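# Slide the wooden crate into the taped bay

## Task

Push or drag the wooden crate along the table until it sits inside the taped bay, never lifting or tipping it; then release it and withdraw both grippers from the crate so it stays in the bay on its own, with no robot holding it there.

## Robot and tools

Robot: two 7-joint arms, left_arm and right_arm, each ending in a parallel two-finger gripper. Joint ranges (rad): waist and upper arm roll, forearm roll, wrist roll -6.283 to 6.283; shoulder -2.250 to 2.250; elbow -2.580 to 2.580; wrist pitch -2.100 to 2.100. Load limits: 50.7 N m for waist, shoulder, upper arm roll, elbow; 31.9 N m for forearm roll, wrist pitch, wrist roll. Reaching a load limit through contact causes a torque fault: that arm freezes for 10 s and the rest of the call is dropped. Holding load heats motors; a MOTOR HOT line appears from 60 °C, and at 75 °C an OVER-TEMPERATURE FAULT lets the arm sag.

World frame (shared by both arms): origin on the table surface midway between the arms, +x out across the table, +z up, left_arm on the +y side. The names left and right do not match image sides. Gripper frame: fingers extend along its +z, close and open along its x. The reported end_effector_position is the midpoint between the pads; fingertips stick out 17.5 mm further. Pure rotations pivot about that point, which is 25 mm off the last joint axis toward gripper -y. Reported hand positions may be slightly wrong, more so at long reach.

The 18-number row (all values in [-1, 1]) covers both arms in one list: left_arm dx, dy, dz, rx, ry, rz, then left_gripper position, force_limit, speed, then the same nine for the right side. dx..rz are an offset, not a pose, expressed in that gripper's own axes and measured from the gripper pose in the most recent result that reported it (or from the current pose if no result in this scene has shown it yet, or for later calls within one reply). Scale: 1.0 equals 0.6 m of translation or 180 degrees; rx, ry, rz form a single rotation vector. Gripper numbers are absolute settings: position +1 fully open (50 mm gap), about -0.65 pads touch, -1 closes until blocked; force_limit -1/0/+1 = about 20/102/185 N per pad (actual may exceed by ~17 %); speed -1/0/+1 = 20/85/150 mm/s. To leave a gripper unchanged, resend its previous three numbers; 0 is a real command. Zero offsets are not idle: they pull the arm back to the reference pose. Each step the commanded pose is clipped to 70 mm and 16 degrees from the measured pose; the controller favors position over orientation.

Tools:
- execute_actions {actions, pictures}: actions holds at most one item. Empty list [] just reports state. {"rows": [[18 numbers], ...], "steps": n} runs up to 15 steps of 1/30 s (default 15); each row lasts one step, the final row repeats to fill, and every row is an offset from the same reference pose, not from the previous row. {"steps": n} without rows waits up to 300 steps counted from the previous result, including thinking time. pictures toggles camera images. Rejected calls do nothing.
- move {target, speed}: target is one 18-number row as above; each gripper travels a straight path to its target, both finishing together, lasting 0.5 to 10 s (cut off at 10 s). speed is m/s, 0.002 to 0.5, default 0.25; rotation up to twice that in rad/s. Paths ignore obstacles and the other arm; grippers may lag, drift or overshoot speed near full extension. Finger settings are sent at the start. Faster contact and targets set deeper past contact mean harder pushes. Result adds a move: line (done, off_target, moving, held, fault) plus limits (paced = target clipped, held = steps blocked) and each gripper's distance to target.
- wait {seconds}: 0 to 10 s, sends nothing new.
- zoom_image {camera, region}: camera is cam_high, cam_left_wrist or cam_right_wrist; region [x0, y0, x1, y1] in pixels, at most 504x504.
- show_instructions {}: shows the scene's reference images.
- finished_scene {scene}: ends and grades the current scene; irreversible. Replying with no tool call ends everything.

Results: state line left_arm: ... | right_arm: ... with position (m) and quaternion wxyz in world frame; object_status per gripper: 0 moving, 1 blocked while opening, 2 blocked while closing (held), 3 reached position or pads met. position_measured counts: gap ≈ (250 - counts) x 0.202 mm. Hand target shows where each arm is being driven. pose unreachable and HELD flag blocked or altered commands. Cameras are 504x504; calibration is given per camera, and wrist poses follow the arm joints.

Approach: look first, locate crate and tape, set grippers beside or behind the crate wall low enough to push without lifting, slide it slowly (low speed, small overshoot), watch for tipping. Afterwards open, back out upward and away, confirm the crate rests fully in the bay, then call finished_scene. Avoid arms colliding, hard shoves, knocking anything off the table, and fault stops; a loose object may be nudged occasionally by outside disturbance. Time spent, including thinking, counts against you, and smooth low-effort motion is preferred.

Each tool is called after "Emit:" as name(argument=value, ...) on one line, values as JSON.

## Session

Emit:
execute_actions(actions=[])

Scene clock: 0.00 s of 4200.00 s.
left_arm: end_effector_position=(+0.4312, +0.5975, +0.3831) position_measured=3 object_status=3 end_effector_quat_wxyz=(-0.010, +0.812, +0.583, -0.030) | right_arm: end_effector_position=(+0.5818, -0.6691, +0.2056) position_measured=3 object_status=3 end_effector_quat_wxyz=(+0.442, +0.096, +0.891, -0.028)
Joint positions: left_arm=[-0.653  0.617  0.188  0.694 -0.117  1.901  0.878] | right_arm=[ 0.772  0.431  0.026  2.113  0.919 -0.44   2.491]
Joint velocities: left_arm=[ 0.     0.001  0.     0.001 -0.    -0.001  0.   ] | right_arm=[-0.    -0.001  0.001  0.     0.    -0.    -0.   ]
Hand target (left_arm): +0.431, +0.597, +0.383; -0.010, +0.812, +0.583, -0.030
Hand target (right_arm): +0.582, -0.669, +0.206; +0.442, +0.096, +0.891, -0.028
camera_calibration (this result's frames):
cam_left_wrist: T_world_to_cam=[[0.18903, 0.980468, 0.0543173, -0.707628], [0.979584, -0.184428, -0.0800069, -0.241802], [-0.0684266, 0.0683321, -0.995313, 0.52915], [0, 0, 0, 1]] pos_world=[0.406837, 0.613053, 0.54576]
cam_right_wrist: T_world_to_cam=[[-0.554306, 0.20415, -0.806888, 0.627577], [0.251089, 0.965302, 0.0717405, 0.513526], [0.793536, -0.162834, -0.586332, -0.283525], [0, 0, 0, 1]] pos_world=[0.443917, -0.669996, 0.303304]

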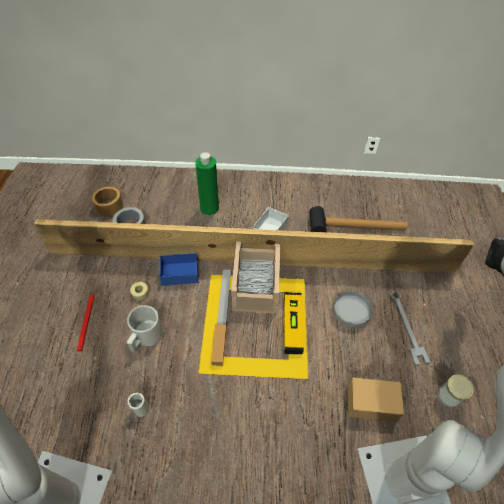

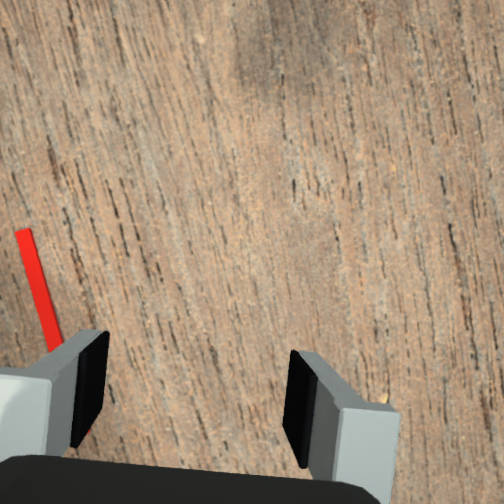

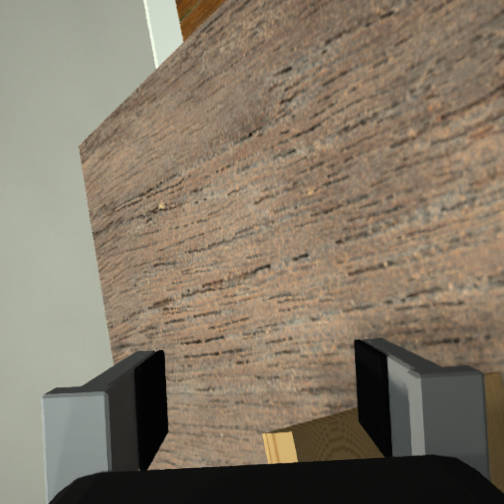

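Emit:
move(target=[-0.867,0.425,0.317,-0.007,0.02,0.396,1,0,0,0,0,0,0,0,0,1,0,0])

Emit:
show_instructions()

Scene clock: 10.00 s of 4200.00 s.
left_arm: end_effector_position=(+0.4971, +0.0204, +0.2000) position_measured=3 object_status=3 end_effector_quat_wxyz=(+0.000, +1.000, +0.001, +0.000) | right_arm: end_effector_position=(+0.5818, -0.6691, +0.2056) position_measured=3 object_status=3 end_effector_quat_wxyz=(+0.442, +0.096, +0.891, -0.028)
Joint positions: left_arm=[ 0.334  1.003  0.46   0.567 -0.384  1.618  0.74 ] | right_arm=[ 0.772  0.431  0.026  2.113  0.919 -0.44   2.491]
Joint velocities: left_arm=[ 0.009  0.015  0.001 -0.019  0.002  0.01  -0.003] | right_arm=[-0.    -0.     0.001 -0.    -0.001 -0.001  0.   ]
Hand target (left_arm): +0.497, +0.020, +0.199; -0.000, +1.000, +0.000, -0.000
Hand target (right_arm): +0.582, -0.669, +0.206; +0.442, +0.096, +0.891, -0.028
Off the commanded pose (left_arm): 0.002 m, 0 deg.
Off the commanded pose (right_arm): 0.000 m, 0 deg.
After step 90, 3.97 s passed at rest.
move: done
camera_calibration (this result's frames):
cam_left_wrist: T_world_to_cam=[[0.986628, 0.13938, 0.0844889, -0.529708], [0.141786, -0.989627, -0.0231463, -0.00591415], [0.0803863, 0.0348161, -0.996156, 0.317731], [0, 0, 0, 1]] pos_world=[0.497922, 0.0569157, 0.361127]
cam_right_wrist: T_world_to_cam=[[-0.554304, 0.20415, -0.806889, 0.627577], [0.251089, 0.965302, 0.0717403, 0.513527], [0.793537, -0.162835, -0.586331, -0.283527], [0, 0, 0, 1]] pos_world=[0.443918, -0.669996, 0.303304]

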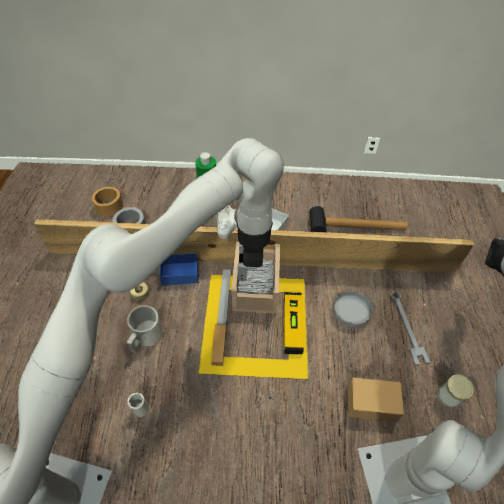

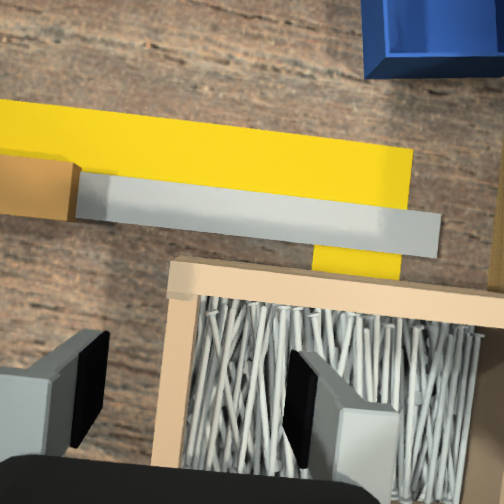

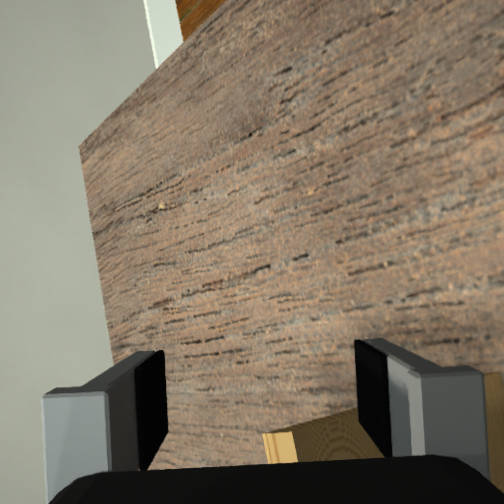

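Reference images for this scene: manual page 1, manual page 2, manual page 3, manual page 4.

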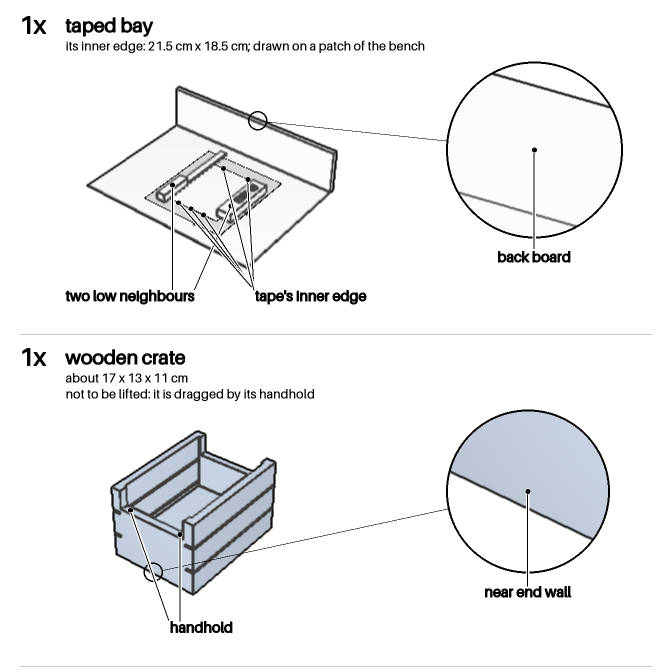

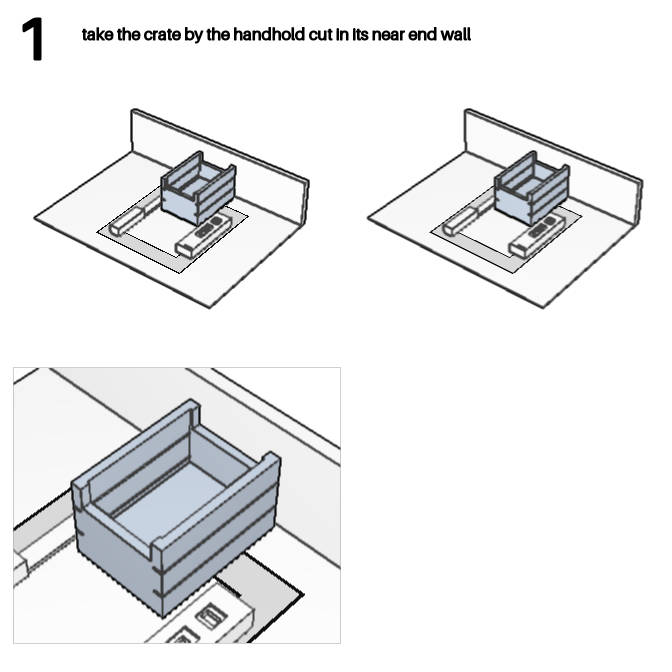

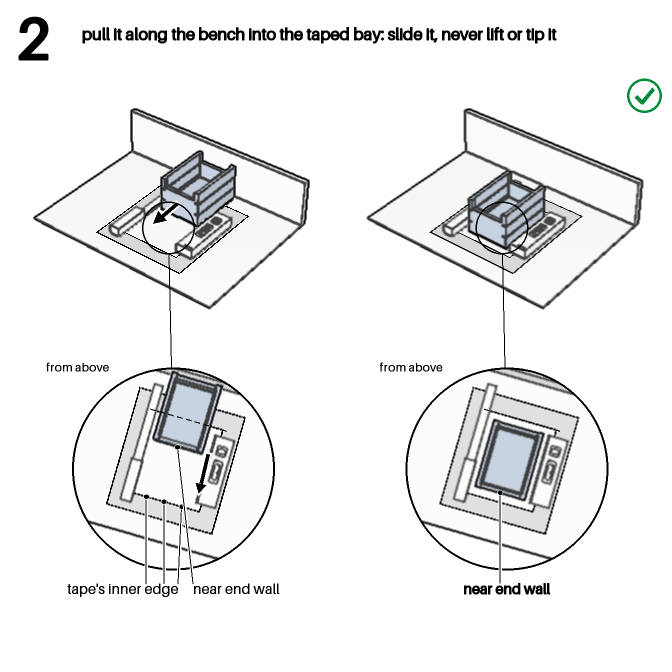

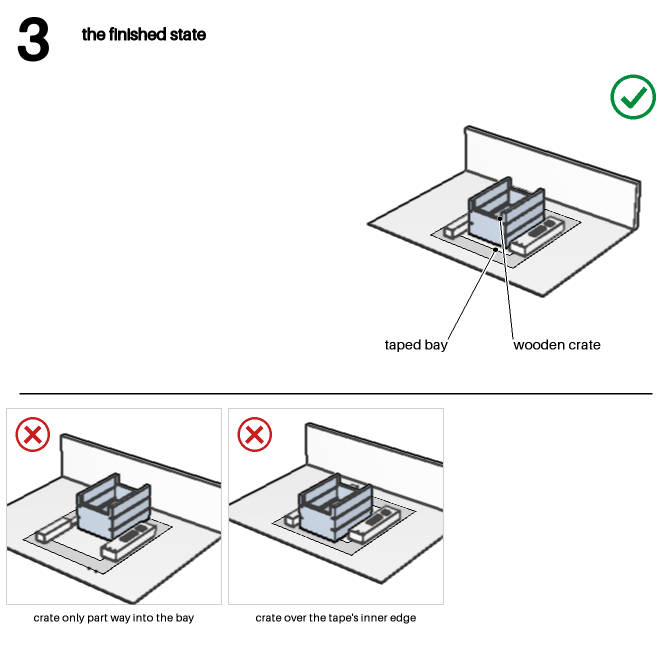

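Emit:
move(target=[-0.013,0.05,0.14,0,0,0,1,0,0,0,0,0,0,0,0,1,0,0], speed=0.1)

Emit:
move(target=[0,0,0.055,0,0,0,1,0,0,0,0,0,0,0,0,1,0,0], speed=0.025)

Scene clock: 14.33 s of 4200.00 s.
left_arm: end_effector_position=(+0.4894, -0.0097, +0.1161) position_measured=3 object_status=3 end_effector_quat_wxyz=(+0.000, +1.000, +0.001, +0.000) | right_arm: end_effector_position=(+0.5818, -0.6691, +0.2056) position_measured=3 object_status=3 end_effector_quat_wxyz=(+0.442, +0.096, +0.891, -0.028)
Joint positions: left_arm=[ 0.363  1.078  0.446  0.681 -0.393  1.437  0.806] | right_arm=[ 0.772  0.431  0.026  2.113  0.919 -0.44   2.491]
Joint velocities: left_arm=[ 0.001  0.    -0.001  0.    -0.001  0.001  0.001] | right_arm=[ 0.001  0.    -0.001  0.001  0.    -0.002  0.   ]
Hand target (left_arm): +0.489, -0.010, +0.116; +0.000, +1.000, +0.000, +0.000
Hand target (right_arm): +0.582, -0.669, +0.206; +0.442, +0.096, +0.891, -0.028
Off the commanded pose (left_arm): 0.000 m, 0 deg.
Off the commanded pose (right_arm): 0.000 m, 0 deg.
After step 90, 0.13 s passed at rest.
move: done
camera_calibration (this result's frames):
cam_left_wrist: T_world_to_cam=[[0.986644, 0.139287, 0.0844588, -0.510872], [0.141681, -0.989645, -0.0230237, -0.0365015], [0.0803773, 0.0346824, -0.996161, 0.235813], [0, 0, 0, 1]] pos_world=[0.490266, 0.0268555, 0.277214]
cam_right_wrist: T_world_to_cam=[[-0.554303, 0.204149, -0.80689, 0.627578], [0.251089, 0.965302, 0.0717399, 0.513527], [0.793538, -0.162835, -0.586329, -0.283529], [0, 0, 0, 1]] pos_world=[0.443918, -0.669997, 0.303304]

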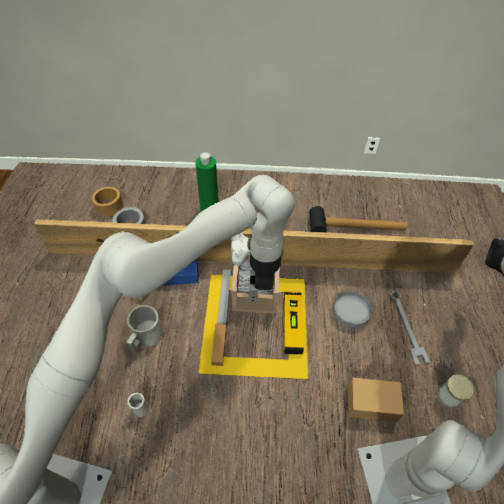

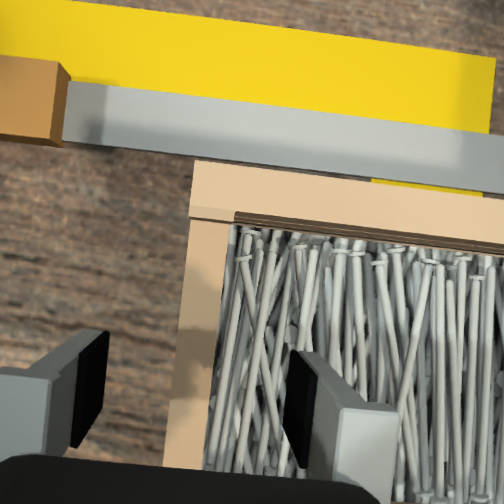

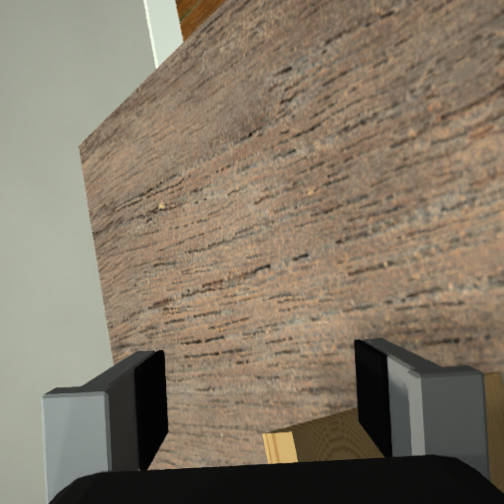

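Scene clock: 15.90 s of 4200.00 s.
left_arm: end_effector_position=(+0.4894, -0.0098, +0.0831) position_measured=3 object_status=3 end_effector_quat_wxyz=(+0.000, +1.000, +0.000, +0.000) | right_arm: end_effector_position=(+0.5818, -0.6691, +0.2056) position_measured=3 object_status=3 end_effector_quat_wxyz=(+0.442, +0.096, +0.891, -0.028)
Joint positions: left_arm=[ 0.357  1.102  0.44   0.738 -0.398  1.36   0.818] | right_arm=[ 0.772  0.431  0.026  2.113  0.919 -0.44   2.491]
Joint velocities: left_arm=[-0.001  0.    -0.     0.     0.    -0.002  0.   ] | right_arm=[-0.    -0.001  0.     0.     0.     0.001 -0.   ]
Hand target (left_arm): +0.489, -0.010, +0.083; +0.000, +1.000, +0.000, +0.000
Hand target (right_arm): +0.582, -0.669, +0.206; +0.442, +0.096, +0.891, -0.028
Off the commanded pose (left_arm): 0.000 m, 0 deg.
Off the commanded pose (right_arm): 0.000 m, 0 deg.
move: done
camera_calibration (this result's frames):
cam_left_wrist: T_world_to_cam=[[0.986662, 0.139195, 0.0843975, -0.508056], [0.141582, -0.98966, -0.0229695, -0.037276], [0.0803276, 0.0346123, -0.996167, 0.202984], [0, 0, 0, 1]] pos_world=[0.490252, 0.0268023, 0.244228]
cam_right_wrist: T_world_to_cam=[[-0.554301, 0.204148, -0.806891, 0.627578], [0.251089, 0.965302, 0.0717397, 0.513528], [0.793539, -0.162836, -0.586327, -0.283531], [0, 0, 0, 1]] pos_world=[0.443919, -0.669997, 0.303305]

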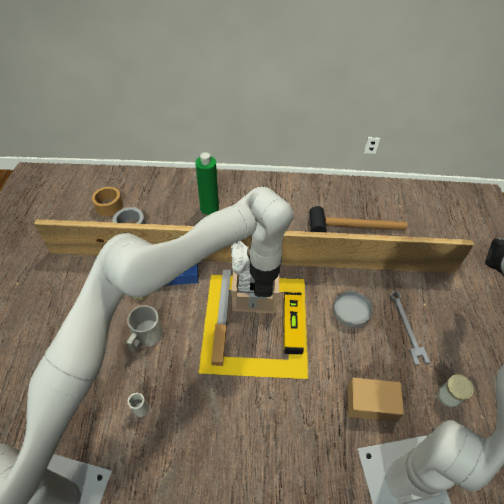

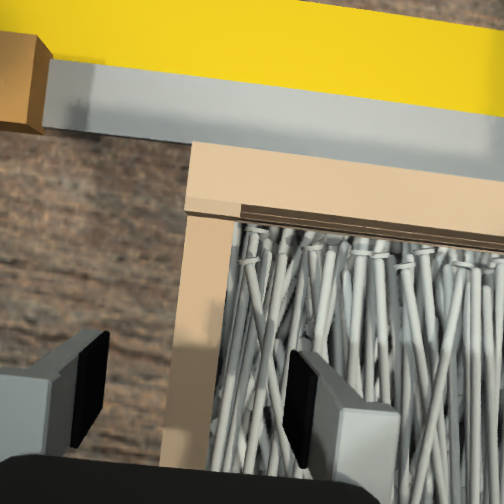

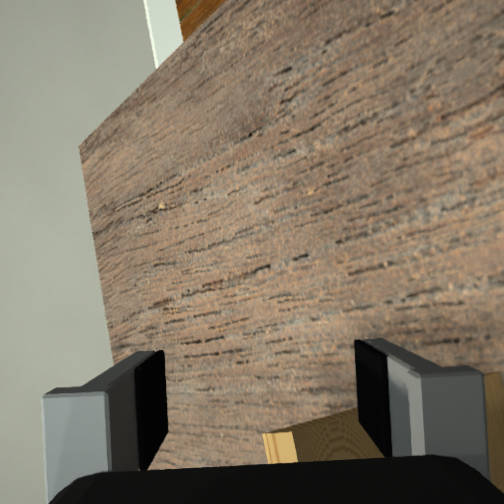

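Emit:
move(target=[0,0,0.012,0,0,0,-0.1,-0.6,0,0,0,0,0,0,0,1,0,0], speed=0.01)

Emit:
move(target=[-0.2,0.006,0,0,0,0,-0.1,-0.6,0,0,0,0,0,0,0,1,0,0], speed=0.04)

Emit:
move(target=[0,0,0,0,0,0,0.6,-0.6,0,0,0,0,0,0,0,1,0,0])

Scene clock: 20.43 s of 4200.00 s.
left_arm: end_effector_position=(+0.4894, -0.0098, +0.0759) position_measured=167 object_status=3 end_effector_quat_wxyz=(+0.000, +1.000, +0.000, +0.000) | right_arm: end_effector_position=(+0.5818, -0.6691, +0.2056) position_measured=3 object_status=3 end_effector_quat_wxyz=(+0.442, +0.096, +0.891, -0.028)
Joint positions: left_arm=[ 0.356  1.108  0.438  0.748 -0.4    1.344  0.82 ] | right_arm=[ 0.772  0.431  0.026  2.113  0.919 -0.44   2.491]
Joint velocities: left_arm=[-0.  0. -0.  0. -0. -0.  0.] | right_arm=[ 0.001  0.001  0.     0.001  0.    -0.001  0.   ]
Hand target (left_arm): +0.489, -0.010, +0.076; +0.000, +1.000, +0.000, +0.000
Hand target (right_arm): +0.582, -0.669, +0.206; +0.442, +0.096, +0.891, -0.028
Off the commanded pose (left_arm): 0.000 m, 0 deg.
Off the commanded pose (right_arm): 0.000 m, 0 deg.
After step 90, 0.60 s passed at rest.
move: done
camera_calibration (this result's frames):
cam_left_wrist: T_world_to_cam=[[0.986666, 0.139174, 0.0843788, -0.507441], [0.141561, -0.989663, -0.0229654, -0.037444], [0.0803104, 0.0346039, -0.996169, 0.195832], [0, 0, 0, 1]] pos_world=[0.490248, 0.0267892, 0.237039]
cam_right_wrist: T_world_to_cam=[[-0.554299, 0.204148, -0.806893, 0.627578], [0.251088, 0.965302, 0.0717393, 0.513528], [0.793541, -0.162836, -0.586325, -0.283533], [0, 0, 0, 1]] pos_world=[0.44392, -0.669998, 0.303305]

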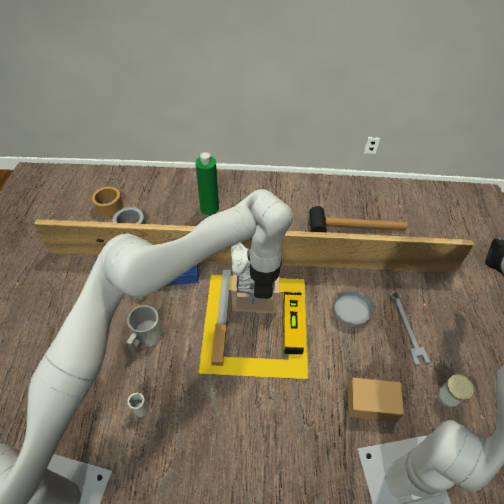

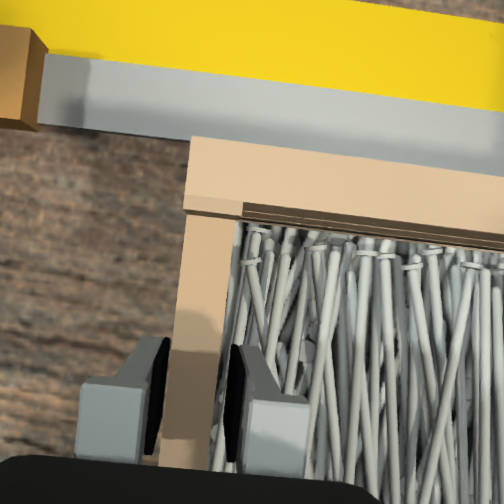

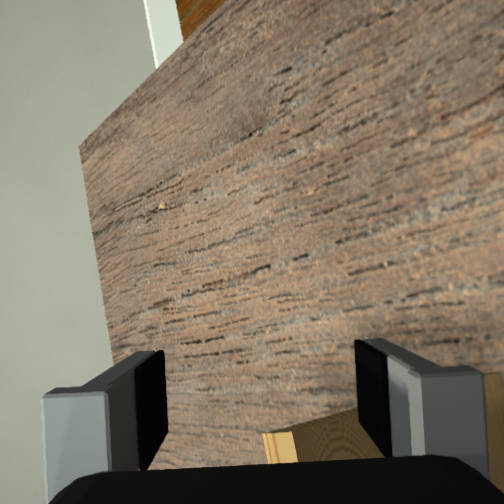

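Scene clock: 23.73 s of 4200.00 s.
left_arm: end_effector_position=(+0.3719, -0.0130, +0.0761) position_measured=167 object_status=3 end_effector_quat_wxyz=(+0.000, +1.000, +0.001, +0.002) | right_arm: end_effector_position=(+0.5818, -0.6691, +0.2056) position_measured=3 object_status=3 end_effector_quat_wxyz=(+0.442, +0.096, +0.891, -0.028)
Joint positions: left_arm=[ 0.401  0.894  0.44   1.24  -0.387  1.086  1.04 ] | right_arm=[ 0.772  0.431  0.026  2.113  0.919 -0.44   2.491]
Joint velocities: left_arm=[-0.     0.     0.001  0.002 -0.002 -0.003  0.002] | right_arm=[-0.     0.    -0.     0.     0.     0.001  0.   ]
Hand target (left_arm): +0.369, -0.014, +0.076; +0.000, +1.000, +0.000, +0.000
Hand target (right_arm): +0.582, -0.669, +0.206; +0.442, +0.096, +0.891, -0.028
Off the commanded pose (left_arm): 0.003 m, 0 deg.
Off the commanded pose (right_arm): 0.000 m, 0 deg.
move: done
camera_calibration (this result's frames):
cam_left_wrist: T_world_to_cam=[[0.986097, 0.140823, 0.088212, -0.391104], [0.143277, -0.989436, -0.0221014, -0.0247435], [0.0841677, 0.0344329, -0.995857, 0.204074], [0, 0, 0, 1]] pos_world=[0.372035, 0.0235677, 0.237182]
cam_right_wrist: T_world_to_cam=[[-0.554298, 0.204147, -0.806894, 0.627578], [0.251088, 0.965302, 0.071739, 0.513529], [0.793542, -0.162837, -0.586324, -0.283535], [0, 0, 0, 1]] pos_world=[0.443921, -0.669998, 0.303306]

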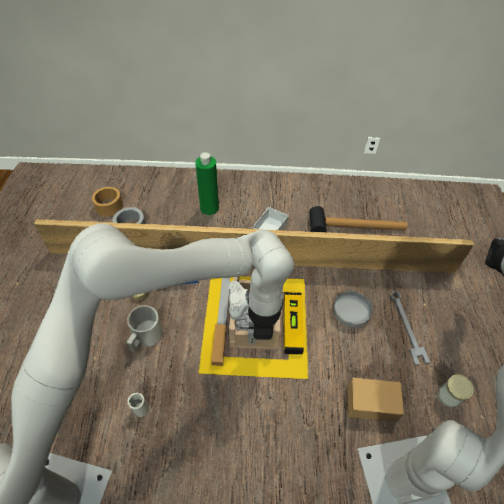

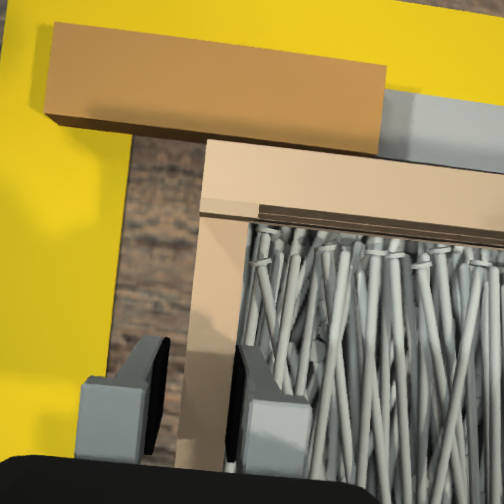

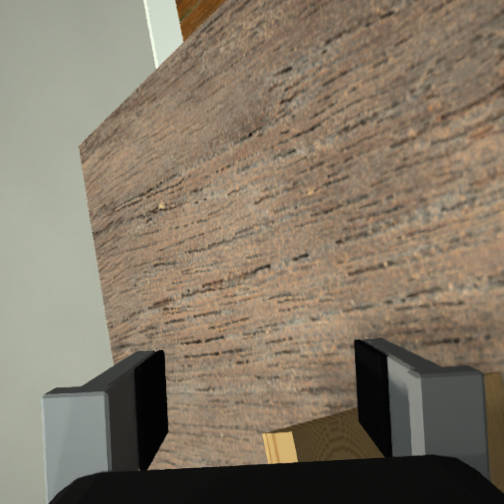

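Scene clock: 24.23 s of 4200.00 s.
left_arm: end_effector_position=(+0.3719, -0.0130, +0.0761) position_measured=63 object_status=3 end_effector_quat_wxyz=(+0.000, +1.000, +0.001, +0.002) | right_arm: end_effector_position=(+0.5818, -0.6691, +0.2056) position_measured=3 object_status=3 end_effector_quat_wxyz=(+0.442, +0.096, +0.891, -0.028)
Joint positions: left_arm=[ 0.401  0.894  0.44   1.24  -0.387  1.086  1.04 ] | right_arm=[ 0.772  0.431  0.026  2.113  0.919 -0.44   2.491]
Joint velocities: left_arm=[ 0.001  0.     0.001  0.001 -0.    -0.     0.   ] | right_arm=[ 0.    -0.001 -0.001 -0.001  0.     0.    -0.   ]
Hand target (left_arm): +0.372, -0.013, +0.076; +0.000, +1.000, +0.001, +0.002
Hand target (right_arm): +0.582, -0.669, +0.206; +0.442, +0.096, +0.891, -0.028
Off the commanded pose (left_arm): 0.000 m, 0 deg.
Off the commanded pose (right_arm): 0.000 m, 0 deg.
move: done
camera_calibration (this result's frames):
cam_left_wrist: T_world_to_cam=[[0.986096, 0.140834, 0.0882126, -0.391109], [0.143287, -0.989434, -0.0220958, -0.0247464], [0.0841688, 0.0344283, -0.995857, 0.204074], [0, 0, 0, 1]] pos_world=[0.37204, 0.0235704, 0.237182]
cam_right_wrist: T_world_to_cam=[[-0.554296, 0.204146, -0.806895, 0.627579], [0.251088, 0.965302, 0.0717388, 0.513529], [0.793543, -0.162837, -0.586322, -0.283537], [0, 0, 0, 1]] pos_world=[0.443922, -0.669999, 0.303306]

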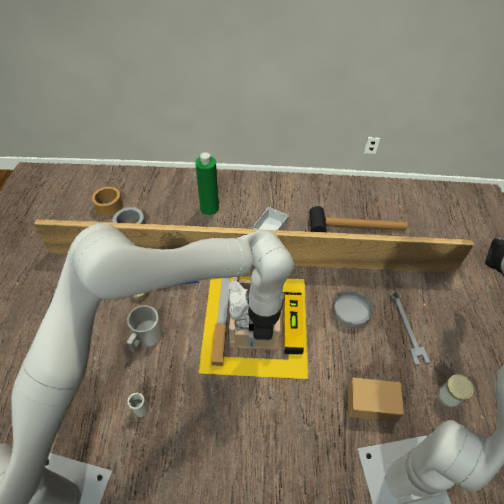

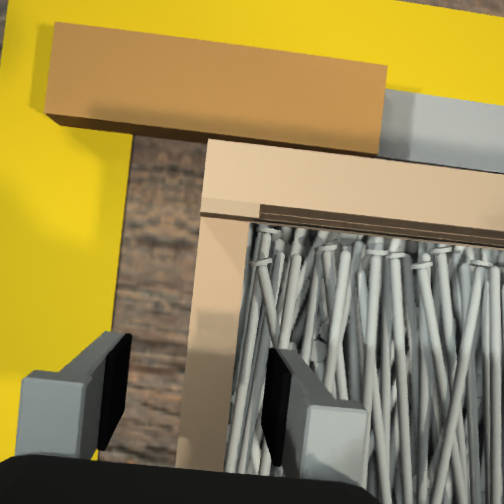

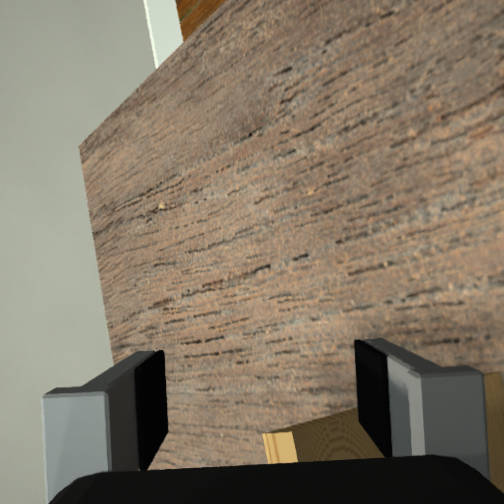

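The gap is about 30 mm of the 45 mm available, so the crate is inside.

Emit:
move(target=[0,0,-0.25,0,0,0,0.6,-0.6,0,0,0,0,0,0,0,1,0,0], speed=0.15)

Emit:
finished_scene(scene=2)

Scene clock: 28.43 s of 4200.00 s.
left_arm: end_effector_position=(+0.3715, -0.0127, +0.2261) position_measured=63 object_status=3 end_effector_quat_wxyz=(+0.000, +1.000, +0.002, +0.002) | right_arm: end_effector_position=(+0.5818, -0.6691, +0.2056) position_measured=3 object_status=3 end_effector_quat_wxyz=(+0.442, +0.096, +0.891, -0.028)
Joint positions: left_arm=[ 0.407  0.762  0.487  0.993 -0.335  1.452  0.98 ] | right_arm=[ 0.772  0.431  0.026  2.113  0.919 -0.44   2.491]
Joint velocities: left_arm=[ 0.001  0.003  0.001 -0.002  0.001  0.002  0.   ] | right_arm=[-0.    -0.001  0.    -0.001 -0.     0.002  0.   ]
Hand target (left_arm): +0.371, -0.013, +0.226; +0.000, +1.000, +0.001, +0.002
Hand target (right_arm): +0.582, -0.669, +0.206; +0.442, +0.096, +0.891, -0.028
Off the commanded pose (left_arm): 0.000 m, 0 deg.
Off the commanded pose (right_arm): 0.000 m, 0 deg.
move: done
camera_calibration (this result's frames):
cam_left_wrist: T_world_to_cam=[[0.985988, 0.141279, 0.0887019, -0.404024], [0.143775, -0.989357, -0.0223829, -0.0211683], [0.0845957, 0.0348224, -0.995807, 0.353312], [0, 0, 0, 1]] pos_world=[0.371517, 0.0238338, 0.387194]
cam_right_wrist: T_world_to_cam=[[-0.554294, 0.204146, -0.806897, 0.627579], [0.251088, 0.965302, 0.0717386, 0.513529], [0.793544, -0.162838, -0.58632, -0.283539], [0, 0, 0, 1]] pos_world=[0.443923, -0.67, 0.303307]

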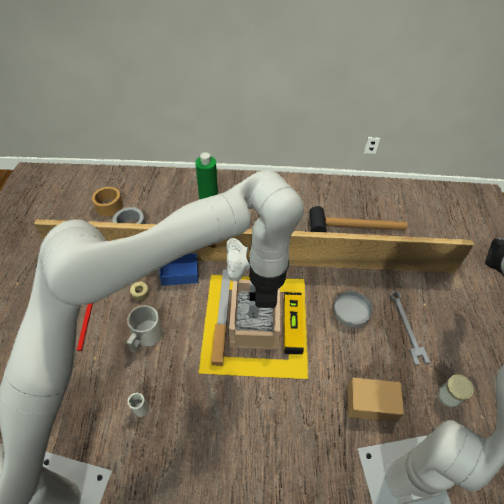

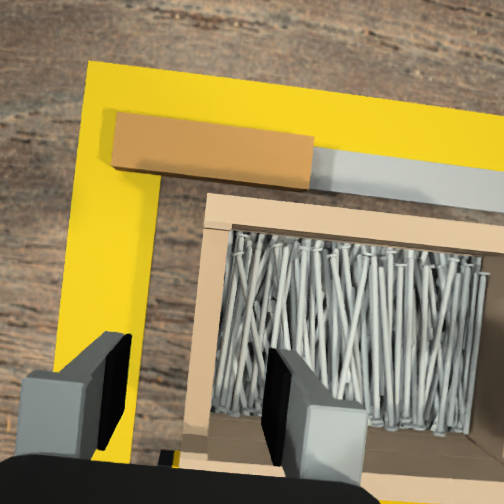

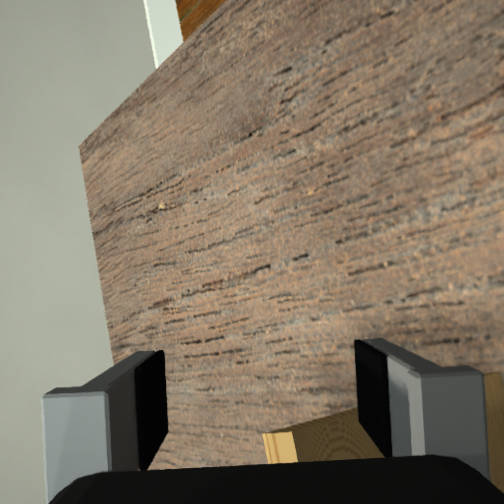

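The scene is finished: the task was done.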